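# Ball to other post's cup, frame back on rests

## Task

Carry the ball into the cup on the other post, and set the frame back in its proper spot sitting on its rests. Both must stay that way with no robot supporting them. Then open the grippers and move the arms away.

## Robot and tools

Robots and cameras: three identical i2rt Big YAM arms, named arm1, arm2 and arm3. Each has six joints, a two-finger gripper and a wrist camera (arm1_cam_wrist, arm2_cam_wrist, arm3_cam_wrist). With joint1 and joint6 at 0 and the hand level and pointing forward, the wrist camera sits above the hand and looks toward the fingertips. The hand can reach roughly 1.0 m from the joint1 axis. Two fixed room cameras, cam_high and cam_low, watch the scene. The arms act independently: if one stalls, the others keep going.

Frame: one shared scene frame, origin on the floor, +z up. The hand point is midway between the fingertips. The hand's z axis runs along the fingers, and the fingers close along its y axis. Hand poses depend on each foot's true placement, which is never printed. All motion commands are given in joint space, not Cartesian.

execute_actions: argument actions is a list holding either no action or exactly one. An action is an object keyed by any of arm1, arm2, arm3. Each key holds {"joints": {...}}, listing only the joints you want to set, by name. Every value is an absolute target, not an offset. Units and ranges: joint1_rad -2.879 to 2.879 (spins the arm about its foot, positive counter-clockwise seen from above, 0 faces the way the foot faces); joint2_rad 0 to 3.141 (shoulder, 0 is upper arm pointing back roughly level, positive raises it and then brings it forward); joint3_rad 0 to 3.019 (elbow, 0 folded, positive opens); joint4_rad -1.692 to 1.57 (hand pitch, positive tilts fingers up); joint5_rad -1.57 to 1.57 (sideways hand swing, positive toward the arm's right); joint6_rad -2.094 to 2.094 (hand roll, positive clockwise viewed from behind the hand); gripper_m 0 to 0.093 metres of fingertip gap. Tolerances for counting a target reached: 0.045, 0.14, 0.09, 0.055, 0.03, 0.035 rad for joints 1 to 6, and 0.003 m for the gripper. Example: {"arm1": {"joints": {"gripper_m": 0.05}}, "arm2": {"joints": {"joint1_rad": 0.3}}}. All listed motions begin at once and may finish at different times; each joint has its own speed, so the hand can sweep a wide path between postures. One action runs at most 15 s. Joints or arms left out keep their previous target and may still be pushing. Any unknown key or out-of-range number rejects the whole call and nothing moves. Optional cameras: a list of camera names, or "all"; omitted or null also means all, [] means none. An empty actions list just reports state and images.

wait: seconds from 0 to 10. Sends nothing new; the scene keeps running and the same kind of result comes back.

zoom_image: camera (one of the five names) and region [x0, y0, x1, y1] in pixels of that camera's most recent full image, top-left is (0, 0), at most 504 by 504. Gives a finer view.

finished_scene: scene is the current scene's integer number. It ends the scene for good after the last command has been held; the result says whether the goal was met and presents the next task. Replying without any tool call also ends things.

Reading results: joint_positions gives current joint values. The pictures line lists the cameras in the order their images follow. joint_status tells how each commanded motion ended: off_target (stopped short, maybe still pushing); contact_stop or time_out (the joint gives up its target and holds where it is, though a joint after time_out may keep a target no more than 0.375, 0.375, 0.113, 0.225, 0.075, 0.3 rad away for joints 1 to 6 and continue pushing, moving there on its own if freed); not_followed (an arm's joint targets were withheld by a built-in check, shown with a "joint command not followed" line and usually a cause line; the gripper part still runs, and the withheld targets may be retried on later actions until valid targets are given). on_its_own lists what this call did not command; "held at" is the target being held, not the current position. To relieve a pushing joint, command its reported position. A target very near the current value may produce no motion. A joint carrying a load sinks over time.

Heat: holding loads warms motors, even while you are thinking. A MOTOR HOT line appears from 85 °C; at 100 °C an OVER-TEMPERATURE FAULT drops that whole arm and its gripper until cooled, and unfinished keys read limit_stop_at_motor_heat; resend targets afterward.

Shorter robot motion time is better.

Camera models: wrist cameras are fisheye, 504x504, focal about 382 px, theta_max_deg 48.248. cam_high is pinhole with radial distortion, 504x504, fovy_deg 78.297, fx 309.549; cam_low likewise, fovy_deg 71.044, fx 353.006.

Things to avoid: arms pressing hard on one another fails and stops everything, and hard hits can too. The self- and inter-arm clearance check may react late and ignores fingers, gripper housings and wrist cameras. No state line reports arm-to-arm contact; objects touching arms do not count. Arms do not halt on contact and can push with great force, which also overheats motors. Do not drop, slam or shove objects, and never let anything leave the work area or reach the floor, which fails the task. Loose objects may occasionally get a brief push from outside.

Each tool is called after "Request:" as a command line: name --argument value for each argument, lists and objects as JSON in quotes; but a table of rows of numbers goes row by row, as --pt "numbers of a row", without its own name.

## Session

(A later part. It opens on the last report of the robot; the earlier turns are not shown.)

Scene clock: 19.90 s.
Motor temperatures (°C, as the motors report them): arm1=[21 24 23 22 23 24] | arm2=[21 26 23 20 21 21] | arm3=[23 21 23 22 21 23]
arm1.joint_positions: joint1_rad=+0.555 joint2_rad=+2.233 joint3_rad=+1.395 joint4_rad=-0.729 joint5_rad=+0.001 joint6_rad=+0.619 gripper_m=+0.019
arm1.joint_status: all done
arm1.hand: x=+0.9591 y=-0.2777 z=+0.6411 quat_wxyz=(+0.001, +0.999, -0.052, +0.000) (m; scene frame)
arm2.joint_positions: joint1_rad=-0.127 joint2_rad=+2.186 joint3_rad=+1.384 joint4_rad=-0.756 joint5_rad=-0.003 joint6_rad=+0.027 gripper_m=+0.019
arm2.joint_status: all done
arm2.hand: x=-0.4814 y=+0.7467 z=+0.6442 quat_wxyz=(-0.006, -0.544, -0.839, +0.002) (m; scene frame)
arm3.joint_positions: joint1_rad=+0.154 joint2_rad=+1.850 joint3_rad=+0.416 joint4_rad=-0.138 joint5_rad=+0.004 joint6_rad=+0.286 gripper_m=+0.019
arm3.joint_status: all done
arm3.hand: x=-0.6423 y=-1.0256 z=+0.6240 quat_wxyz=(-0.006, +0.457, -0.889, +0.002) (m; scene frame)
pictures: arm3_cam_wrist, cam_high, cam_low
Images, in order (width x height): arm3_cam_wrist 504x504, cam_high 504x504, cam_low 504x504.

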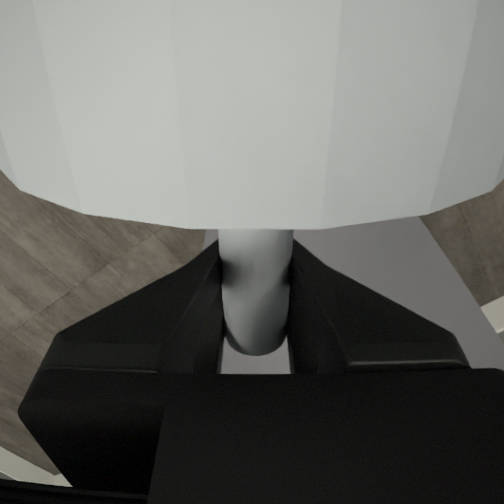

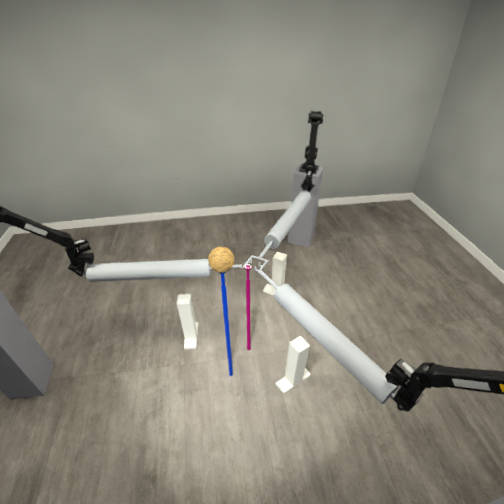

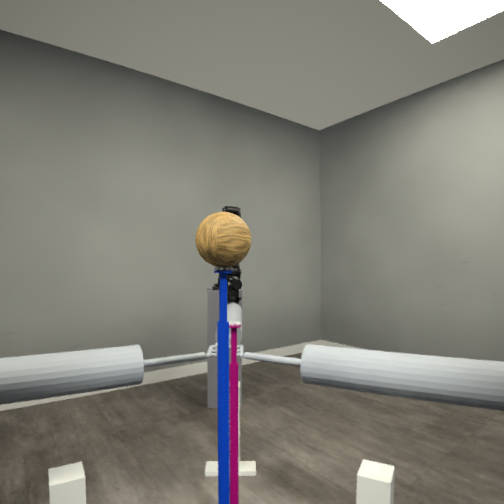

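Request:
execute_actions --actions '[{"arm1":{"joints":{"joint2_rad":2.008,"joint3_rad":1.44,"joint4_rad":-0.97}},"arm2":{"joints":{"joint2_rad":1.985,"joint3_rad":1.445,"joint4_rad":-0.995}},"arm3":{"joints":{"joint2_rad":1.335,"joint3_rad":0.47,"joint4_rad":-0.69}}}]' --cameras '["cam_high","cam_low"]'

Request:
zoom_image --camera "cam_low" --region '[130, 200, 330, 400]'

Scene clock: 21.37 s.
Motor temperatures (°C, as the motors report them): arm1=[21 24 23 22 23 24] | arm2=[21 26 23 20 21 21] | arm3=[23 21 23 22 21 23]
arm1.joint_positions: joint1_rad=+0.544 joint2_rad=+2.024 joint3_rad=+1.404 joint4_rad=-0.952 joint5_rad=+0.002 joint6_rad=+0.612 gripper_m=+0.019
arm1.joint_status: all done
arm1.hand: x=+0.9601 y=-0.2695 z=+0.7570 quat_wxyz=(+0.000, +0.999, -0.054, +0.001) (m; scene frame)
arm2.joint_positions: joint1_rad=-0.124 joint2_rad=+1.986 joint3_rad=+1.400 joint4_rad=-0.981 joint5_rad=-0.001 joint6_rad=+0.027 gripper_m=+0.019
arm2.joint_status: all done
arm2.hand: x=-0.4840 y=+0.7548 z=+0.7570 quat_wxyz=(-0.002, -0.543, -0.840, +0.000) (m; scene frame)
arm3.joint_positions: joint1_rad=+0.154 joint2_rad=+1.349 joint3_rad=+0.457 joint4_rad=-0.654 joint5_rad=+0.005 joint6_rad=+0.286 gripper_m=+0.019
arm3.joint_status: all done
arm3.hand: x=-0.6411 y=-1.0195 z=+0.7442 quat_wxyz=(-0.016, +0.457, -0.889, -0.006) (m; scene frame)
pictures: cam_high, cam_low
Images, in order (width x height): cam_high 504x504, cam_low 504x504.

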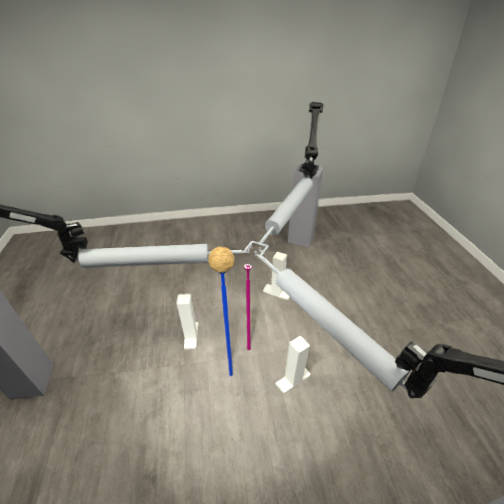

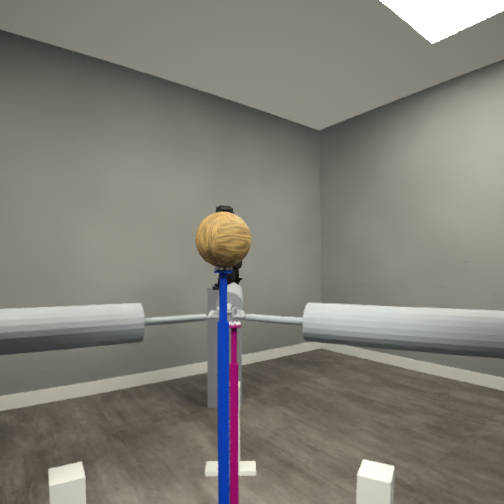

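Region (130, 200, 330, 400) of cam_low's 504x504 image, scaled by 2.520, with more detail than that image has.

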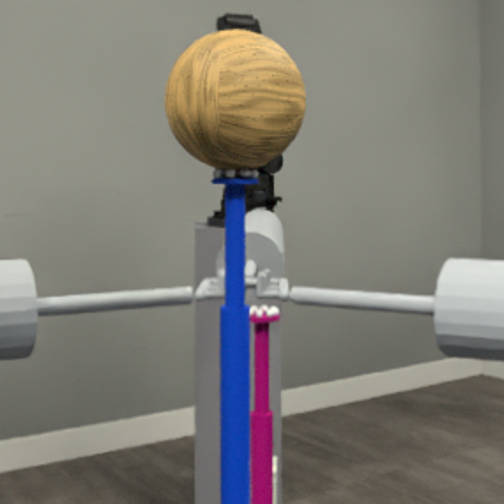

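Request:
execute_actions --actions '[{"arm1":{"joints":{"joint1_rad":0.495,"joint2_rad":1.765,"joint3_rad":1.337,"joint4_rad":-1.13,"joint6_rad":0.55}},"arm2":{"joints":{"joint1_rad":-0.02,"joint2_rad":1.812,"joint3_rad":1.48,"joint4_rad":-1.195,"joint6_rad":0.143}},"arm3":{"joints":{"joint1_rad":0.096,"joint2_rad":1.258,"joint3_rad":0.76,"joint4_rad":-1.055,"joint6_rad":0.22}}}]' --cameras '["cam_high","cam_low"]'

Request:
zoom_image --camera "cam_low" --region '[130, 200, 330, 400]'

Scene clock: 23.17 s.
Motor temperatures (°C, as the motors report them): arm1=[21 24 23 22 23 24] | arm2=[21 26 24 20 21 21] | arm3=[23 21 23 22 21 23]
arm1.joint_positions: joint1_rad=+0.509 joint2_rad=+1.786 joint3_rad=+1.325 joint4_rad=-1.123 joint5_rad=-0.001 joint6_rad=+0.571 gripper_m=+0.019
arm1.joint_status: all done
arm1.hand: x=+0.9966 y=-0.2293 z=+0.8543 quat_wxyz=(-0.002, +0.999, -0.051, +0.007) (m; scene frame)
arm2.joint_positions: joint1_rad=-0.019 joint2_rad=+1.822 joint3_rad=+1.428 joint4_rad=-1.182 joint5_rad=+0.002 joint6_rad=+0.129 gripper_m=+0.019
arm2.joint_status: all done
arm2.hand: x=-0.4452 y=+0.8022 z=+0.8519 quat_wxyz=(+0.003, -0.542, -0.840, -0.001) (m; scene frame)
arm3.joint_positions: joint1_rad=+0.099 joint2_rad=+1.272 joint3_rad=+0.727 joint4_rad=-1.008 joint5_rad=+0.007 joint6_rad=+0.230 gripper_m=+0.019
arm3.joint_status: all done
arm3.hand: x=-0.6073 y=-0.9735 z=+0.8415 quat_wxyz=(-0.014, +0.457, -0.889, -0.002) (m; scene frame)
pictures: cam_high, cam_low
Images, in order (width x height): cam_high 504x504, cam_low 504x504.

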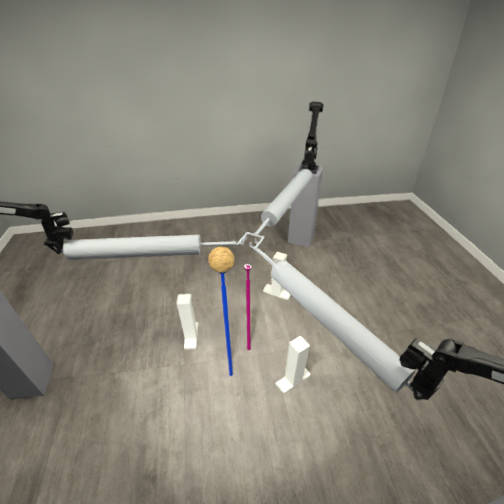

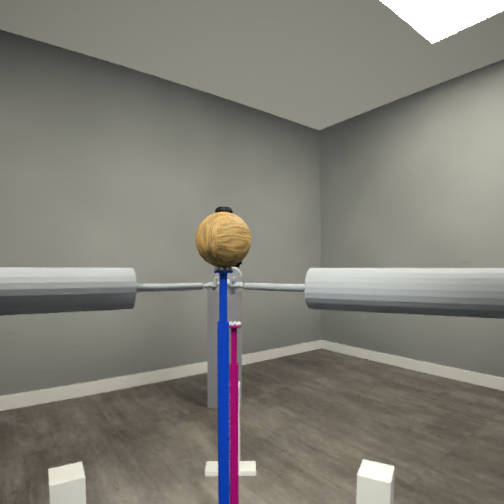

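Region (130, 200, 330, 400) of cam_low's 504x504 image, scaled by 2.520, with more detail than that image has.

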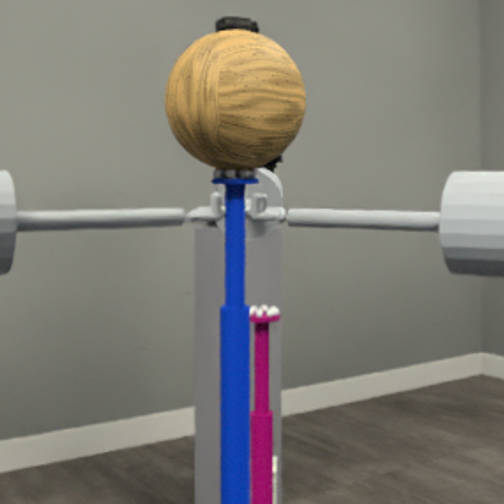

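Request:
execute_actions --actions '[{"arm1":{"joints":{"joint1_rad":0.345,"joint2_rad":1.58,"joint3_rad":1.045,"joint4_rad":-0.995,"joint6_rad":0.403}},"arm2":{"joints":{"joint1_rad":0.174,"joint2_rad":1.725,"joint3_rad":1.295,"joint4_rad":-1.09,"joint6_rad":0.342}},"arm3":{"joints":{"joint1_rad":0.055,"joint2_rad":1.56,"joint3_rad":1.03,"joint4_rad":-0.99,"joint6_rad":0.178}}}]' --cameras '["cam_high","cam_low"]'

Request:
zoom_image --camera "cam_low" --region '[130, 200, 330, 400]'

Request:
zoom_image --camera "cam_high" --region '[180, 210, 300, 330]'

Scene clock: 24.60 s.
Motor temperatures (°C, as the motors report them): arm1=[21 24 23 22 23 24] | arm2=[21 26 24 20 21 21] | arm3=[23 21 24 22 21 23]
arm1.joint_positions: joint1_rad=+0.359 joint2_rad=+1.617 joint3_rad=+1.030 joint4_rad=-1.010 joint5_rad=-0.009 joint6_rad=+0.421 gripper_m=+0.019
arm1.joint_status: all done
arm1.hand: x=+1.0525 y=-0.1321 z=+0.8321 quat_wxyz=(+0.000, +0.999, -0.051, +0.015) (m; scene frame)
arm2.joint_positions: joint1_rad=+0.180 joint2_rad=+1.760 joint3_rad=+1.277 joint4_rad=-1.119 joint5_rad=+0.002 joint6_rad=+0.329 gripper_m=+0.019
arm2.joint_status: all done
arm2.hand: x=-0.3899 y=+0.8975 z=+0.8311 quat_wxyz=(+0.015, -0.542, -0.840, -0.003) (m; scene frame)
arm3.joint_positions: joint1_rad=+0.059 joint2_rad=+1.583 joint3_rad=+1.000 joint4_rad=-0.973 joint5_rad=+0.009 joint6_rad=+0.192 gripper_m=+0.019
arm3.joint_status: all done
arm3.hand: x=-0.5496 y=-0.8778 z=+0.8262 quat_wxyz=(-0.014, +0.456, -0.890, -0.001) (m; scene frame)
pictures: cam_high, cam_low
Images, in order (width x height): cam_high 504x504, cam_low 504x504.

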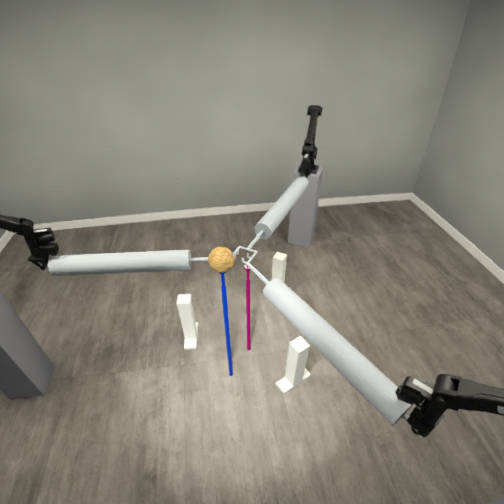

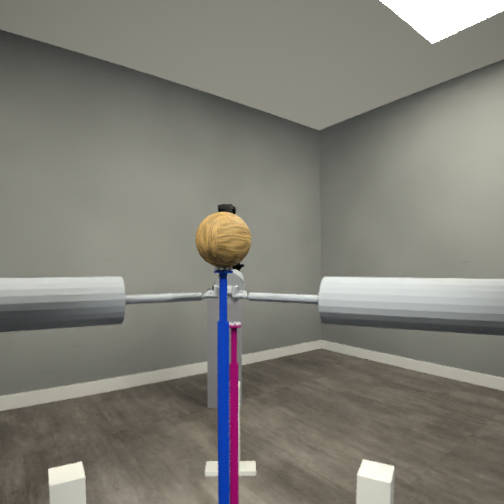

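Region (130, 200, 330, 400) of cam_low's 504x504 image, scaled by 2.520, with more detail than that image has.

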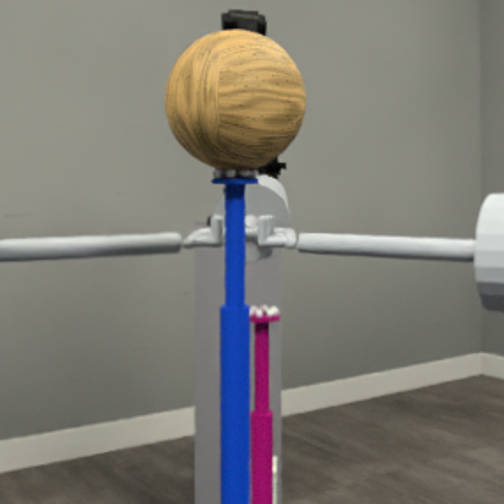

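Region (180, 210, 300, 330) of cam_high's 504x504 image, scaled by 4.200, with more detail than that image has.

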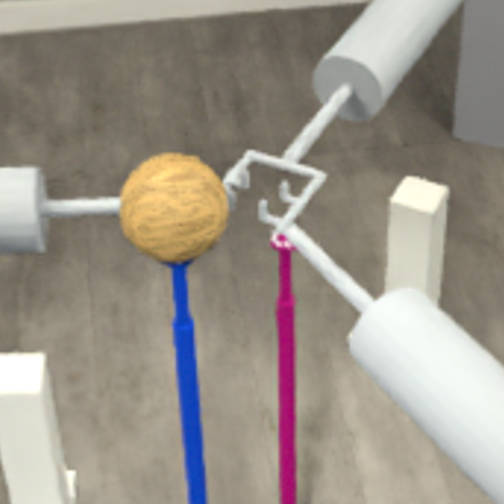

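Request:
execute_actions --actions '[{"arm1":{"joints":{"joint1_rad":0.135,"joint2_rad":1.372,"joint3_rad":0.833,"joint4_rad":-0.975,"joint6_rad":0.194}},"arm2":{"joints":{"joint1_rad":0.395,"joint2_rad":1.668,"joint3_rad":1.252,"joint4_rad":-1.10,"joint6_rad":0.563}},"arm3":{"joints":{"joint1_rad":0.028,"joint2_rad":1.793,"joint3_rad":1.368,"joint4_rad":-1.10,"joint6_rad":0.153}}}]' --cameras '["cam_high","cam_low"]'

Request:
zoom_image --camera "cam_low" --region '[130, 200, 330, 400]'

Request:
zoom_image --camera "cam_high" --region '[180, 210, 300, 330]'

Scene clock: 26.53 s.
Motor temperatures (°C, as the motors report them): arm1=[21 24 23 22 23 24] | arm2=[21 26 24 20 21 21] | arm3=[23 21 24 22 21 23]
arm1.joint_positions: joint1_rad=+0.153 joint2_rad=+1.404 joint3_rad=+0.807 joint4_rad=-0.983 joint5_rad=-0.005 joint6_rad=+0.213 gripper_m=+0.019
arm1.joint_status: all done
arm1.hand: x=+1.1125 y=-0.0385 z=+0.8386 quat_wxyz=(+0.003, +0.999, -0.050, +0.006) (m; scene frame)
arm2.joint_positions: joint1_rad=+0.399 joint2_rad=+1.707 joint3_rad=+1.229 joint4_rad=-1.113 joint5_rad=+0.001 joint6_rad=+0.546 gripper_m=+0.019
arm2.joint_status: all done
arm2.hand: x=-0.3330 y=+0.9878 z=+0.8394 quat_wxyz=(+0.010, -0.541, -0.841, +0.000) (m; scene frame)
arm3.joint_positions: joint1_rad=+0.024 joint2_rad=+1.822 joint3_rad=+1.328 joint4_rad=-1.058 joint5_rad=+0.009 joint6_rad=+0.154 gripper_m=+0.019
arm3.joint_status: all done
arm3.hand: x=-0.4889 y=-0.7897 z=+0.8286 quat_wxyz=(-0.016, +0.458, -0.889, -0.002) (m; scene frame)
pictures: cam_high, cam_low
Images, in order (width x height): cam_high 504x504, cam_low 504x504.

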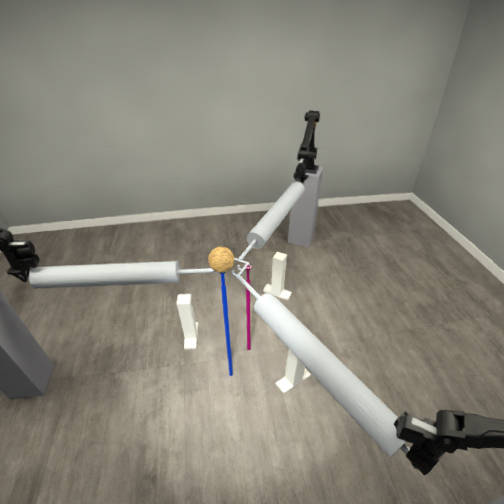

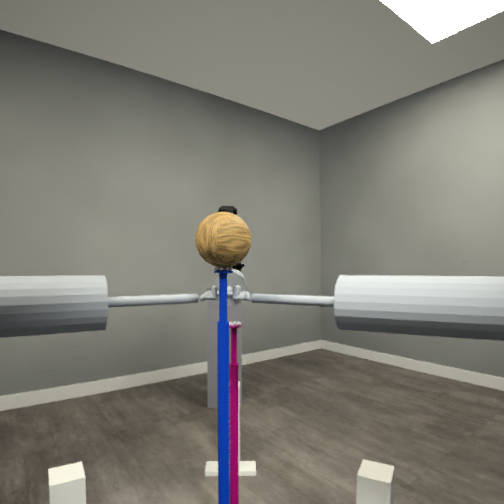

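Region (130, 200, 330, 400) of cam_low's 504x504 image, scaled by 2.520, with more detail than that image has.

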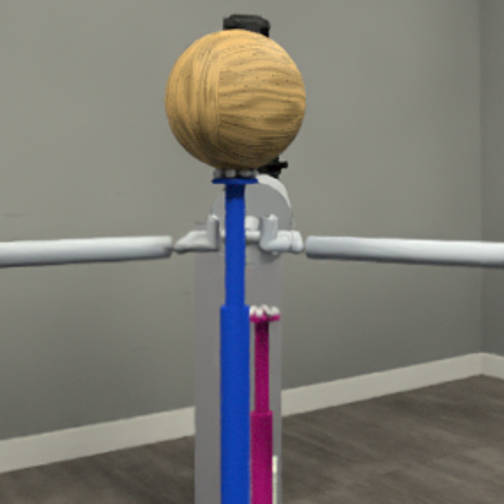

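Region (180, 210, 300, 330) of cam_high's 504x504 image, scaled by 4.200, with more detail than that image has.

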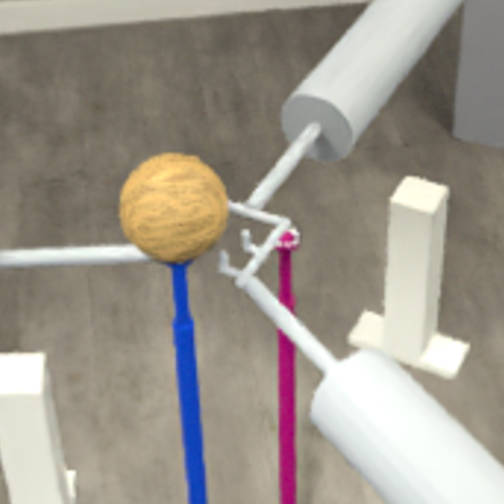

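Request:
execute_actions --actions '[{"arm1":{"joints":{"joint1_rad":-0.096,"joint2_rad":1.225,"joint3_rad":0.70,"joint4_rad":-1.012,"joint6_rad":-0.036}},"arm2":{"joints":{"joint1_rad":0.58,"joint2_rad":1.715,"joint3_rad":1.312,"joint4_rad":-1.14,"joint6_rad":0.748}},"arm3":{"joints":{"joint1_rad":0.0,"joint2_rad":1.998,"joint3_rad":1.70,"joint4_rad":-1.21,"joint6_rad":0.123}}}]' --cameras '["cam_high","cam_low"]'

Request:
zoom_image --camera "cam_low" --region '[160, 230, 290, 360]'

Request:
zoom_image --camera "cam_high" --region '[185, 235, 265, 315]'

Scene clock: 28.10 s.
Motor temperatures (°C, as the motors report them): arm1=[21 24 24 22 23 24] | arm2=[21 26 25 20 21 21] | arm3=[23 22 25 22 21 23]
arm1.joint_positions: joint1_rad=-0.087 joint2_rad=+1.253 joint3_rad=+0.683 joint4_rad=-1.006 joint5_rad=+0.006 joint6_rad=-0.027 gripper_m=+0.019
arm1.joint_status: all done
arm1.hand: x=+1.1644 y=+0.0382 z=+0.8431 quat_wxyz=(-0.002, +0.999, -0.050, +0.004) (m; scene frame)
arm2.joint_positions: joint1_rad=+0.579 joint2_rad=+1.722 joint3_rad=+1.251 joint4_rad=-1.125 joint5_rad=-0.001 joint6_rad=+0.721 gripper_m=+0.019
arm2.joint_status: all done
arm2.hand: x=-0.2863 y=+1.0603 z=+0.8401 quat_wxyz=(+0.012, -0.540, -0.842, +0.001) (m; scene frame)
arm3.joint_positions: joint1_rad=-0.004 joint2_rad=+2.032 joint3_rad=+1.651 joint4_rad=-1.174 joint5_rad=+0.003 joint6_rad=+0.125 gripper_m=+0.019
arm3.joint_status: all done
arm3.hand: x=-0.4356 y=-0.7197 z=+0.8268 quat_wxyz=(-0.013, +0.458, -0.889, -0.003) (m; scene frame)
pictures: cam_high, cam_low
Images, in order (width x height): cam_high 504x504, cam_low 504x504.

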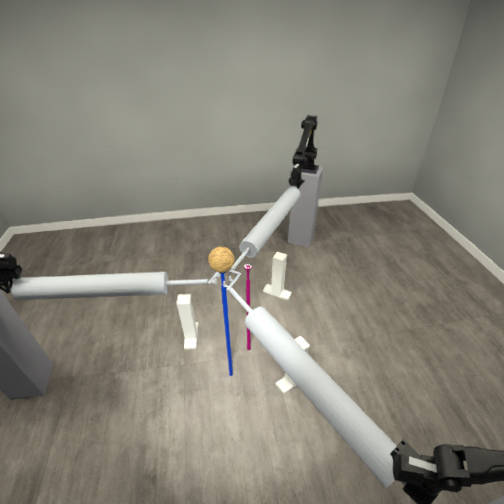

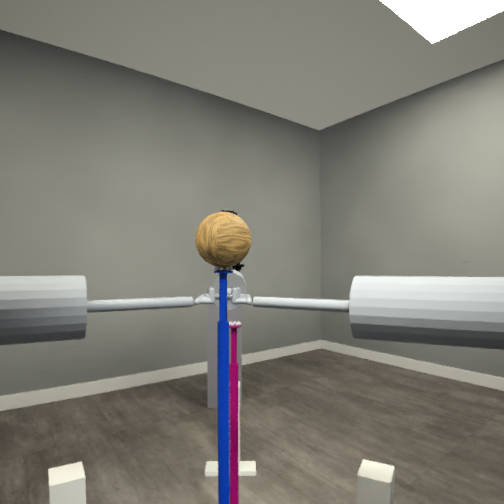

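Region (160, 230, 290, 360) of cam_low's 504x504 image, scaled by 3.877, with more detail than that image has.

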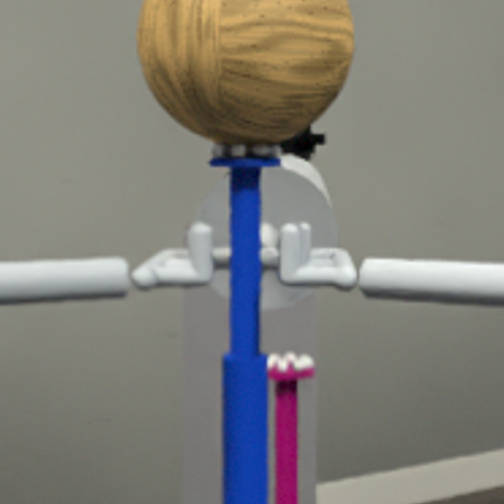

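Region (185, 235, 265, 315) of cam_high's 504x504 image, scaled by 6.300, with more detail than that image has.

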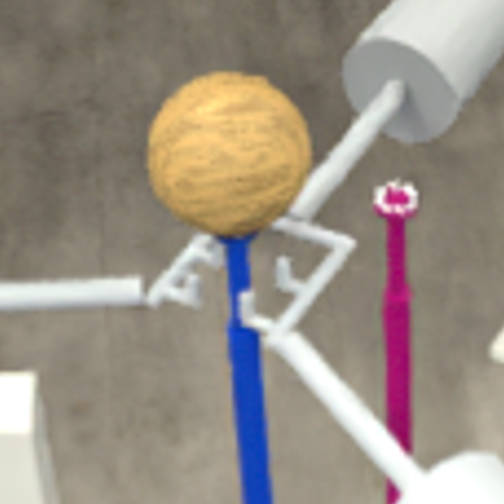

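Request:
execute_actions --actions '[{"arm1":{"joints":{"joint2_rad":1.154,"joint3_rad":0.795,"joint4_rad":-1.156}},"arm2":{"joints":{"joint2_rad":1.643,"joint3_rad":1.383,"joint4_rad":-1.258}},"arm3":{"joints":{"joint2_rad":1.947,"joint3_rad":1.762,"joint4_rad":-1.31}}}]' --cameras '["cam_high","cam_low"]'

Request:
zoom_image --camera "cam_low" --region '[160, 200, 290, 330]'

Request:
zoom_image --camera "cam_high" --region '[185, 235, 265, 315]'

Scene clock: 29.57 s.
Motor temperatures (°C, as the motors report them): arm1=[21 24 24 22 23 24] | arm2=[21 26 26 20 21 21] | arm3=[23 22 25 22 21 23]
arm1.joint_positions: joint1_rad=-0.087 joint2_rad=+1.179 joint3_rad=+0.741 joint4_rad=-1.133 joint5_rad=+0.005 joint6_rad=-0.027 gripper_m=+0.019
arm1.joint_status: all done
arm1.hand: x=+1.1664 y=+0.0378 z=+0.8825 quat_wxyz=(-0.002, +0.999, -0.050, +0.001) (m; scene frame)
arm2.joint_positions: joint1_rad=+0.579 joint2_rad=+1.664 joint3_rad=+1.321 joint4_rad=-1.243 joint5_rad=-0.003 joint6_rad=+0.722 gripper_m=+0.019
arm2.joint_status: all done
arm2.hand: x=-0.2857 y=+1.0604 z=+0.8912 quat_wxyz=(+0.008, -0.540, -0.842, +0.000) (m; scene frame)
arm3.joint_positions: joint1_rad=-0.005 joint2_rad=+1.981 joint3_rad=+1.716 joint4_rad=-1.280 joint5_rad=+0.007 joint6_rad=+0.125 gripper_m=+0.019
arm3.joint_status: all done
arm3.hand: x=-0.4349 y=-0.7200 z=+0.8805 quat_wxyz=(-0.018, +0.458, -0.889, -0.004) (m; scene frame)
pictures: cam_high, cam_low
Images, in order (width x height): cam_high 504x504, cam_low 504x504.

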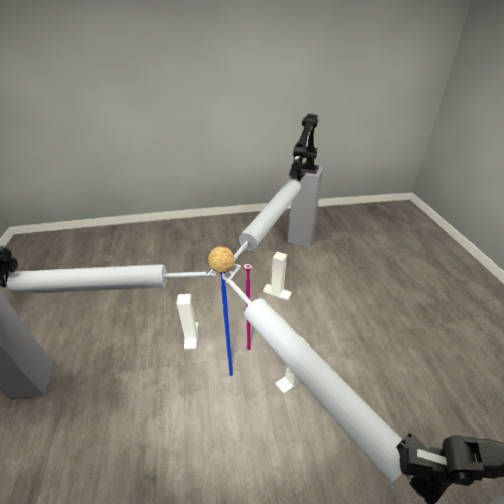

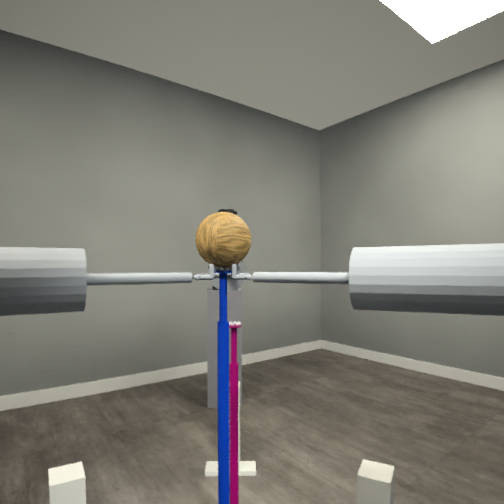

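Region (160, 200, 290, 330) of cam_low's 504x504 image, scaled by 3.877, with more detail than that image has.

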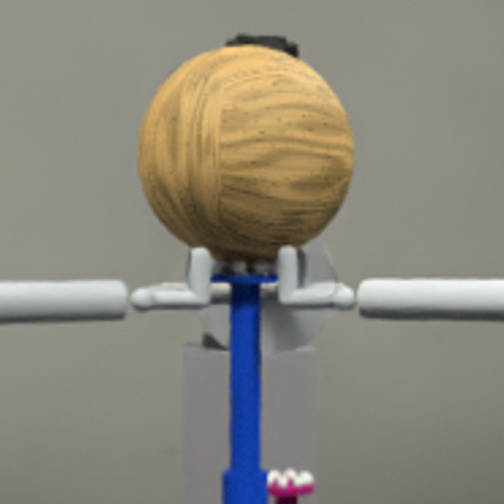

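Region (185, 235, 265, 315) of cam_high's 504x504 image, scaled by 6.300, with more detail than that image has.

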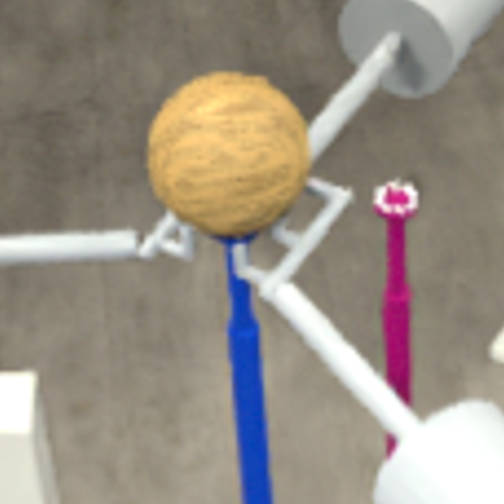

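Request:
execute_actions --actions '[{"arm1":{"joints":{"joint2_rad":1.102,"joint3_rad":0.902,"joint4_rad":-1.31}},"arm2":{"joints":{"joint2_rad":1.605,"joint3_rad":1.467,"joint4_rad":-1.372}},"arm3":{"joints":{"joint2_rad":1.917,"joint3_rad":1.84,"joint4_rad":-1.41}}}]' --cameras '["cam_high","cam_low"]'

Request:
zoom_image --camera "cam_low" --region '[160, 180, 290, 310]'

Scene clock: 30.63 s.
Motor temperatures (°C, as the motors report them): arm1=[21 24 24 22 23 24] | arm2=[21 26 26 20 21 21] | arm3=[23 22 26 22 21 23]
arm1.joint_positions: joint1_rad=-0.087 joint2_rad=+1.134 joint3_rad=+0.835 joint4_rad=-1.284 joint5_rad=+0.005 joint6_rad=-0.027 gripper_m=+0.019
arm1.joint_status: all done
arm1.hand: x=+1.1671 y=+0.0377 z=+0.9278 quat_wxyz=(-0.001, +0.999, -0.050, +0.007) (m; scene frame)
arm2.joint_positions: joint1_rad=+0.579 joint2_rad=+1.639 joint3_rad=+1.395 joint4_rad=-1.352 joint5_rad=-0.004 joint6_rad=+0.723 gripper_m=+0.019
arm2.joint_status: all done
arm2.hand: x=-0.2865 y=+1.0610 z=+0.9299 quat_wxyz=(+0.013, -0.540, -0.842, +0.000) (m; scene frame)
arm3.joint_positions: joint1_rad=-0.005 joint2_rad=+1.966 joint3_rad=+1.784 joint4_rad=-1.372 joint5_rad=+0.006 joint6_rad=+0.125 gripper_m=+0.019
arm3.joint_status: all done
arm3.hand: x=-0.4353 y=-0.7201 z=+0.9148 quat_wxyz=(-0.014, +0.458, -0.889, -0.002) (m; scene frame)
pictures: cam_high, cam_low
Images, in order (width x height): cam_high 504x504, cam_low 504x504.

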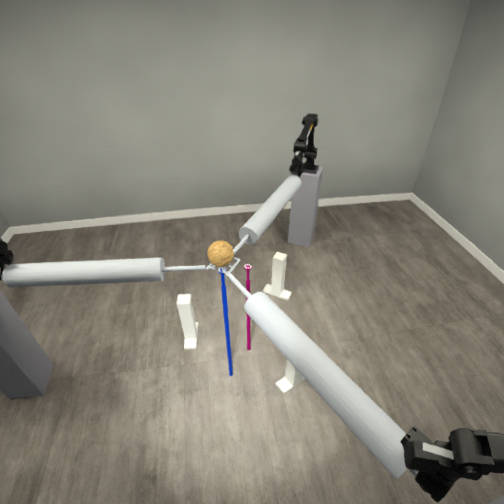

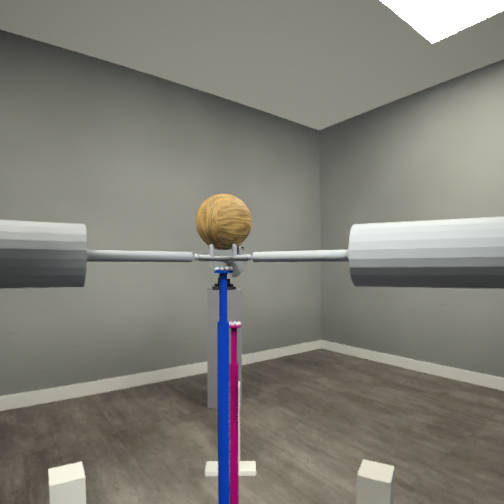

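Region (160, 180, 290, 310) of cam_low's 504x504 image, scaled by 3.877, with more detail than that image has.

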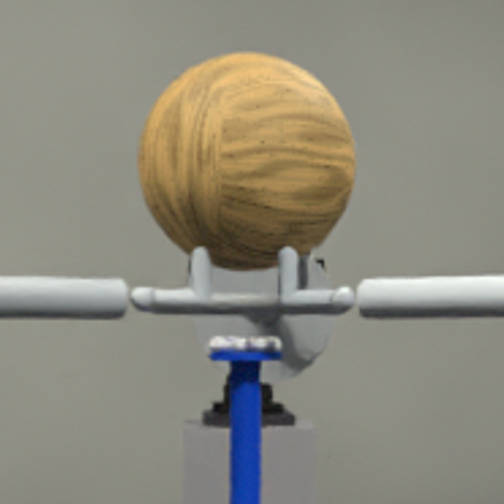

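Request:
execute_actions --actions '[{"arm1":{"joints":{"joint1_rad":0.143,"joint2_rad":1.27,"joint3_rad":1.045,"joint4_rad":-1.285,"joint6_rad":0.22}},"arm2":{"joints":{"joint1_rad":0.392,"joint2_rad":1.575,"joint3_rad":1.43,"joint4_rad":-1.385,"joint6_rad":0.53}},"arm3":{"joints":{"joint1_rad":0.038,"joint2_rad":1.695,"joint3_rad":1.506,"joint4_rad":-1.30,"joint6_rad":0.175}}}]' --cameras '["cam_high","cam_low"]'

Scene clock: 32.07 s.
Motor temperatures (°C, as the motors report them): arm1=[21 24 25 22 23 24] | arm2=[21 26 27 20 21 21] | arm3=[23 23 26 22 21 23]
arm1.joint_positions: joint1_rad=+0.149 joint2_rad=+1.288 joint3_rad=+0.977 joint4_rad=-1.280 joint5_rad=-0.003 joint6_rad=+0.207 gripper_m=+0.019
arm1.joint_status: all done
arm1.hand: x=+1.1117 y=-0.0366 z=+0.9343 quat_wxyz=(+0.001, +0.999, -0.049, +0.011) (m; scene frame)
arm2.joint_positions: joint1_rad=+0.393 joint2_rad=+1.611 joint3_rad=+1.395 joint4_rad=-1.390 joint5_rad=-0.004 joint6_rad=+0.538 gripper_m=+0.019
arm2.joint_status: all done
arm2.hand: x=-0.3387 y=+0.9892 z=+0.9431 quat_wxyz=(+0.017, -0.541, -0.841, -0.003) (m; scene frame)
arm3.joint_positions: joint1_rad=+0.024 joint2_rad=+1.724 joint3_rad=+1.482 joint4_rad=-1.307 joint5_rad=+0.007 joint6_rad=+0.156 gripper_m=+0.019
arm3.joint_status: all done
arm3.hand: x=-0.4902 y=-0.7897 z=+0.9317 quat_wxyz=(-0.016, +0.457, -0.889, -0.003) (m; scene frame)
pictures: cam_high, cam_low
Images, in order (width x height): cam_high 504x504, cam_low 504x504.

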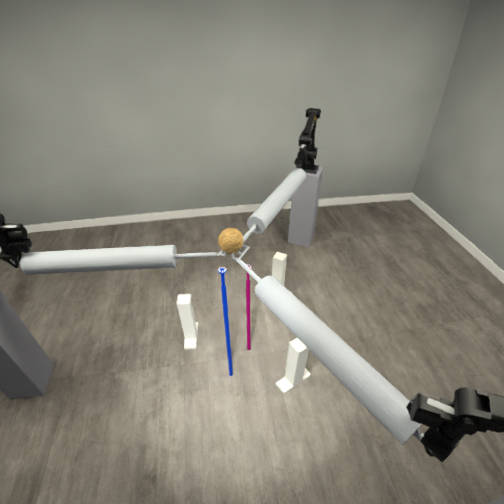

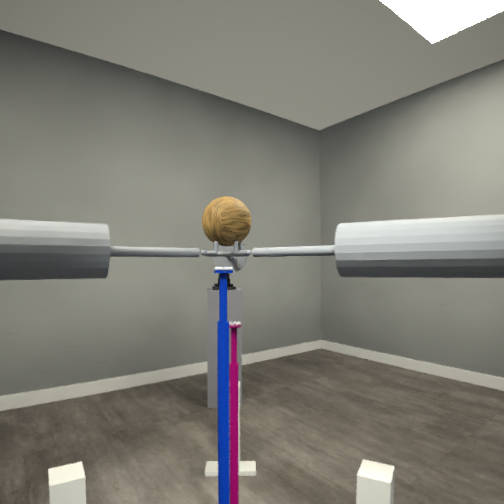

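Request:
execute_actions --actions '[{"arm1":{"joints":{"joint1_rad":0.36,"joint2_rad":1.668,"joint3_rad":1.205,"joint4_rad":-1.03,"joint6_rad":0.438}},"arm2":{"joints":{"joint1_rad":0.09,"joint2_rad":1.70,"joint3_rad":1.27,"joint4_rad":-1.105,"joint6_rad":0.228}},"arm3":{"joints":{"joint1_rad":0.133,"joint2_rad":1.48,"joint3_rad":0.93,"joint4_rad":-0.95,"joint6_rad":0.272}}}]' --cameras '["cam_high","cam_low"]'

Request:
zoom_image --camera "cam_low" --region '[170, 230, 300, 360]'

Request:
zoom_image --camera "cam_high" --region '[210, 220, 290, 300]'

Scene clock: 33.83 s.
Motor temperatures (°C, as the motors report them): arm1=[21 24 26 22 23 24] | arm2=[21 26 27 20 21 21] | arm3=[23 23 27 22 21 23]
arm1.joint_positions: joint1_rad=+0.356 joint2_rad=+1.707 joint3_rad=+1.142 joint4_rad=-1.018 joint5_rad=-0.002 joint6_rad=+0.417 gripper_m=+0.019
arm1.joint_status: all done
arm1.hand: x=+1.0123 y=-0.1430 z=+0.8302 quat_wxyz=(+0.000, +0.999, -0.050, +0.007) (m; scene frame)
arm2.joint_positions: joint1_rad=+0.095 joint2_rad=+1.748 joint3_rad=+1.245 joint4_rad=-1.136 joint5_rad=-0.005 joint6_rad=+0.239 gripper_m=+0.019
arm2.joint_status: all done
arm2.hand: x=-0.4315 y=+0.8842 z=+0.8263 quat_wxyz=(+0.031, -0.540, -0.841, -0.013) (m; scene frame)
arm3.joint_positions: joint1_rad=+0.136 joint2_rad=+1.509 joint3_rad=+0.917 joint4_rad=-0.951 joint5_rad=+0.004 joint6_rad=+0.270 gripper_m=+0.019
arm3.joint_status: all done
arm3.hand: x=-0.5894 y=-0.8903 z=+0.8273 quat_wxyz=(-0.017, +0.456, -0.890, -0.007) (m; scene frame)
pictures: cam_high, cam_low
Images, in order (width x height): cam_high 504x504, cam_low 504x504.

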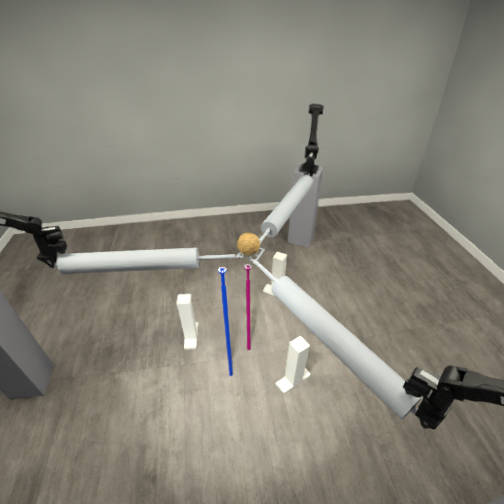

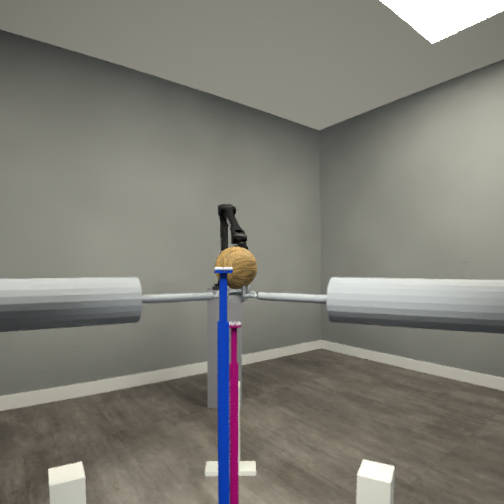

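Region (170, 230, 300, 360) of cam_low's 504x504 image, scaled by 3.877, with more detail than that image has.

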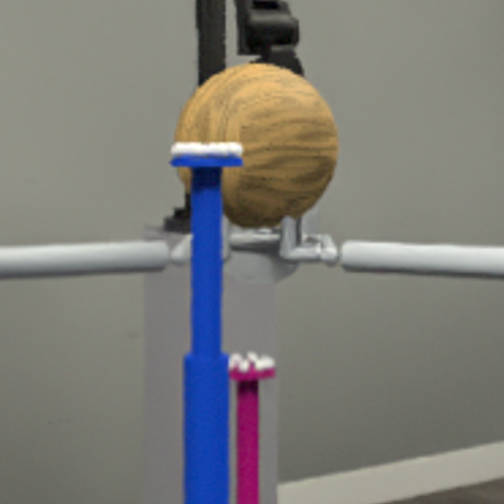

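Region (210, 220, 290, 300) of cam_high's 504x504 image, scaled by 6.300, with more detail than that image has.

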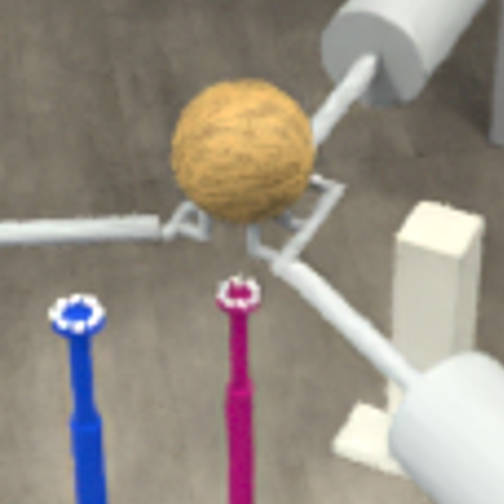

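Request:
execute_actions --actions '[{"arm1":{"joints":{"joint1_rad":0.376,"joint2_rad":1.755,"joint3_rad":1.105,"joint4_rad":-0.878}},"arm2":{"joints":{"joint1_rad":0.098,"joint2_rad":1.78,"joint3_rad":1.212,"joint4_rad":-0.965}},"arm3":{"joints":{"joint1_rad":0.112,"joint2_rad":1.605,"joint3_rad":0.866,"joint4_rad":-0.772,"joint6_rad":0.245}}}]' --cameras '["cam_high","cam_low"]'

Request:
zoom_image --camera "cam_low" --region '[185, 250, 285, 350]'

Request:
zoom_image --camera "cam_high" --region '[210, 220, 290, 300]'

Scene clock: 35.20 s.
Motor temperatures (°C, as the motors report them): arm1=[21 24 26 22 23 24] | arm2=[21 27 27 20 21 21] | arm3=[23 23 27 22 21 23]
arm1.joint_positions: joint1_rad=+0.369 joint2_rad=+1.787 joint3_rad=+1.089 joint4_rad=-0.883 joint5_rad=+0.001 joint6_rad=+0.427 gripper_m=+0.019
arm1.joint_status: all done
arm1.hand: x=+1.0152 y=-0.1478 z=+0.7781 quat_wxyz=(-0.002, +0.999, -0.049, +0.006) (m; scene frame)
arm2.joint_positions: joint1_rad=+0.094 joint2_rad=+1.825 joint3_rad=+1.197 joint4_rad=-0.989 joint5_rad=-0.002 joint6_rad=+0.239 gripper_m=+0.019
arm2.joint_status: all done
arm2.hand: x=-0.4277 y=+0.8784 z=+0.7744 quat_wxyz=(+0.021, -0.540, -0.841, -0.009) (m; scene frame)
arm3.joint_positions: joint1_rad=+0.122 joint2_rad=+1.636 joint3_rad=+0.849 joint4_rad=-0.773 joint5_rad=+0.002 joint6_rad=+0.254 gripper_m=+0.019
arm3.joint_status: all done
arm3.hand: x=-0.5852 y=-0.8951 z=+0.7610 quat_wxyz=(-0.010, +0.457, -0.889, -0.002) (m; scene frame)
pictures: cam_high, cam_low
Images, in order (width x height): cam_high 504x504, cam_low 504x504.

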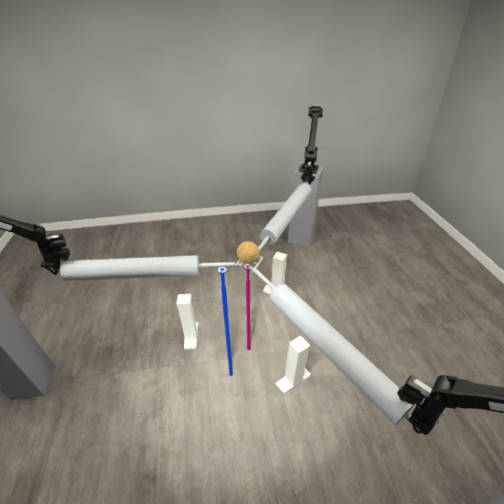

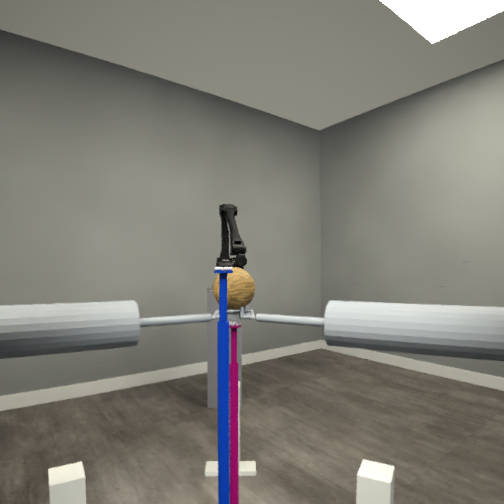

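Region (185, 250, 285, 350) of cam_low's 504x504 image, scaled by 5.040, with more detail than that image has.

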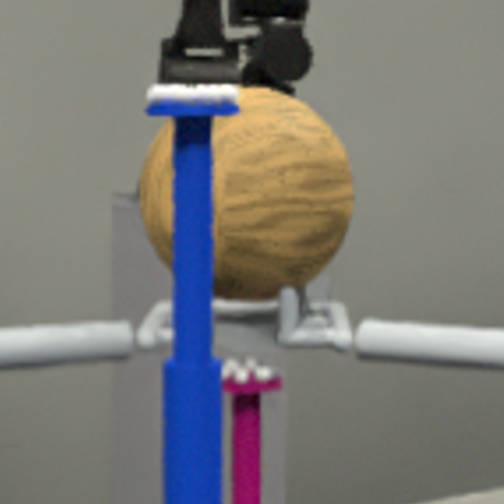

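Region (210, 220, 290, 300) of cam_high's 504x504 image, scaled by 6.300, with more detail than that image has.

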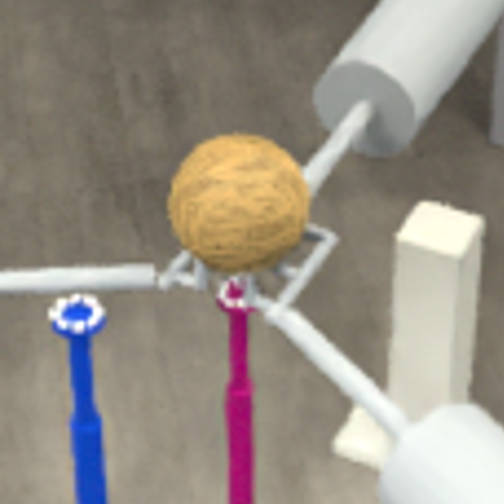

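Request:
execute_actions --actions '[{"arm1":{"joints":{"joint1_rad":0.365,"joint2_rad":1.823,"joint3_rad":1.077,"joint4_rad":-0.784}},"arm2":{"joints":{"joint2_rad":1.835,"joint3_rad":1.18,"joint4_rad":-0.88}},"arm3":{"joints":{"joint1_rad":0.12,"joint2_rad":1.685,"joint3_rad":0.848,"joint4_rad":-0.675}}}]' --cameras '["cam_high","cam_low"]'

Request:
zoom_image --camera "cam_low" --region '[185, 270, 285, 370]'

Request:
zoom_image --camera "cam_high" --region '[210, 220, 290, 300]'

Scene clock: 36.37 s.
Motor temperatures (°C, as the motors report them): arm1=[21 24 26 22 23 24] | arm2=[21 27 27 20 21 21] | arm3=[23 23 26 22 21 23]
arm1.joint_positions: joint1_rad=+0.369 joint2_rad=+1.848 joint3_rad=+1.063 joint4_rad=-0.792 joint5_rad=+0.003 joint6_rad=+0.427 gripper_m=+0.019
arm1.joint_status: all done
arm1.hand: x=+1.0151 y=-0.1475 z=+0.7439 quat_wxyz=(-0.002, +0.999, -0.049, +0.004) (m; scene frame)
arm2.joint_positions: joint1_rad=+0.095 joint2_rad=+1.871 joint3_rad=+1.169 joint4_rad=-0.906 joint5_rad=-0.004 joint6_rad=+0.239 gripper_m=+0.019
arm2.joint_status: all done
arm2.hand: x=-0.4270 y=+0.8783 z=+0.7440 quat_wxyz=(+0.017, -0.540, -0.841, -0.008) (m; scene frame)
arm3.joint_positions: joint1_rad=+0.122 joint2_rad=+1.710 joint3_rad=+0.829 joint4_rad=-0.681 joint5_rad=+0.002 joint6_rad=+0.254 gripper_m=+0.019
arm3.joint_status: all done
arm3.hand: x=-0.5849 y=-0.8947 z=+0.7290 quat_wxyz=(-0.009, +0.457, -0.889, -0.002) (m; scene frame)
pictures: cam_high, cam_low
Images, in order (width x height): cam_high 504x504, cam_low 504x504.

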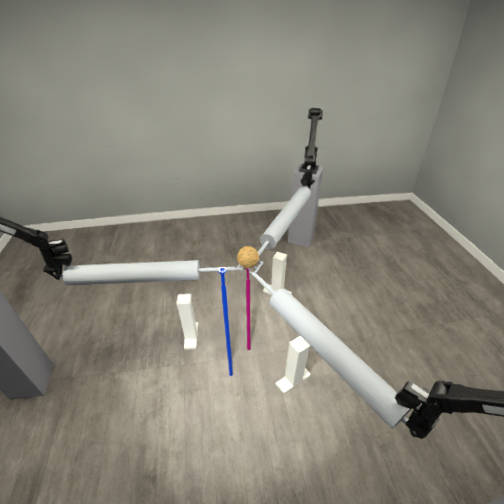

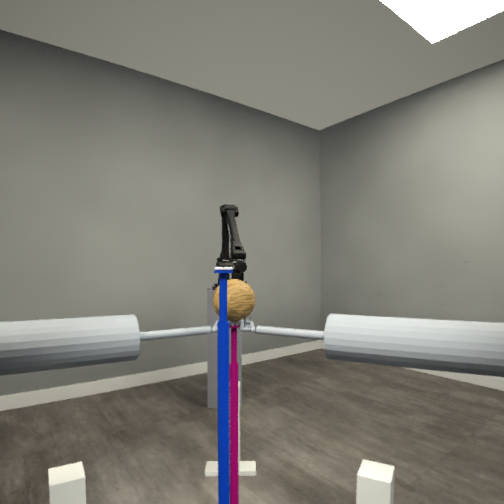

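Region (185, 270, 285, 370) of cam_low's 504x504 image, scaled by 5.040, with more detail than that image has.

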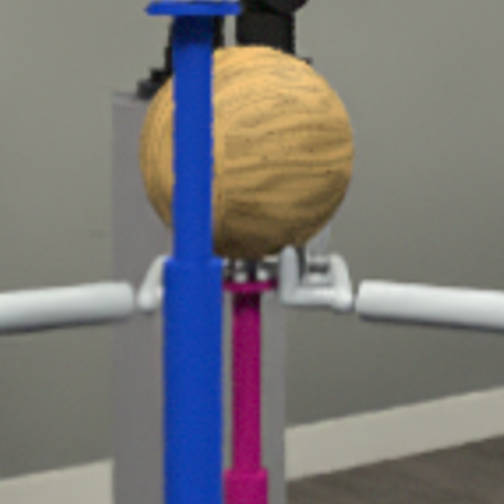

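Region (210, 220, 290, 300) of cam_high's 504x504 image, scaled by 6.300, with more detail than that image has.

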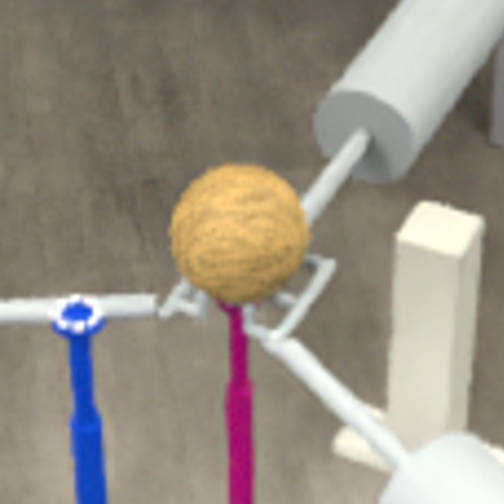

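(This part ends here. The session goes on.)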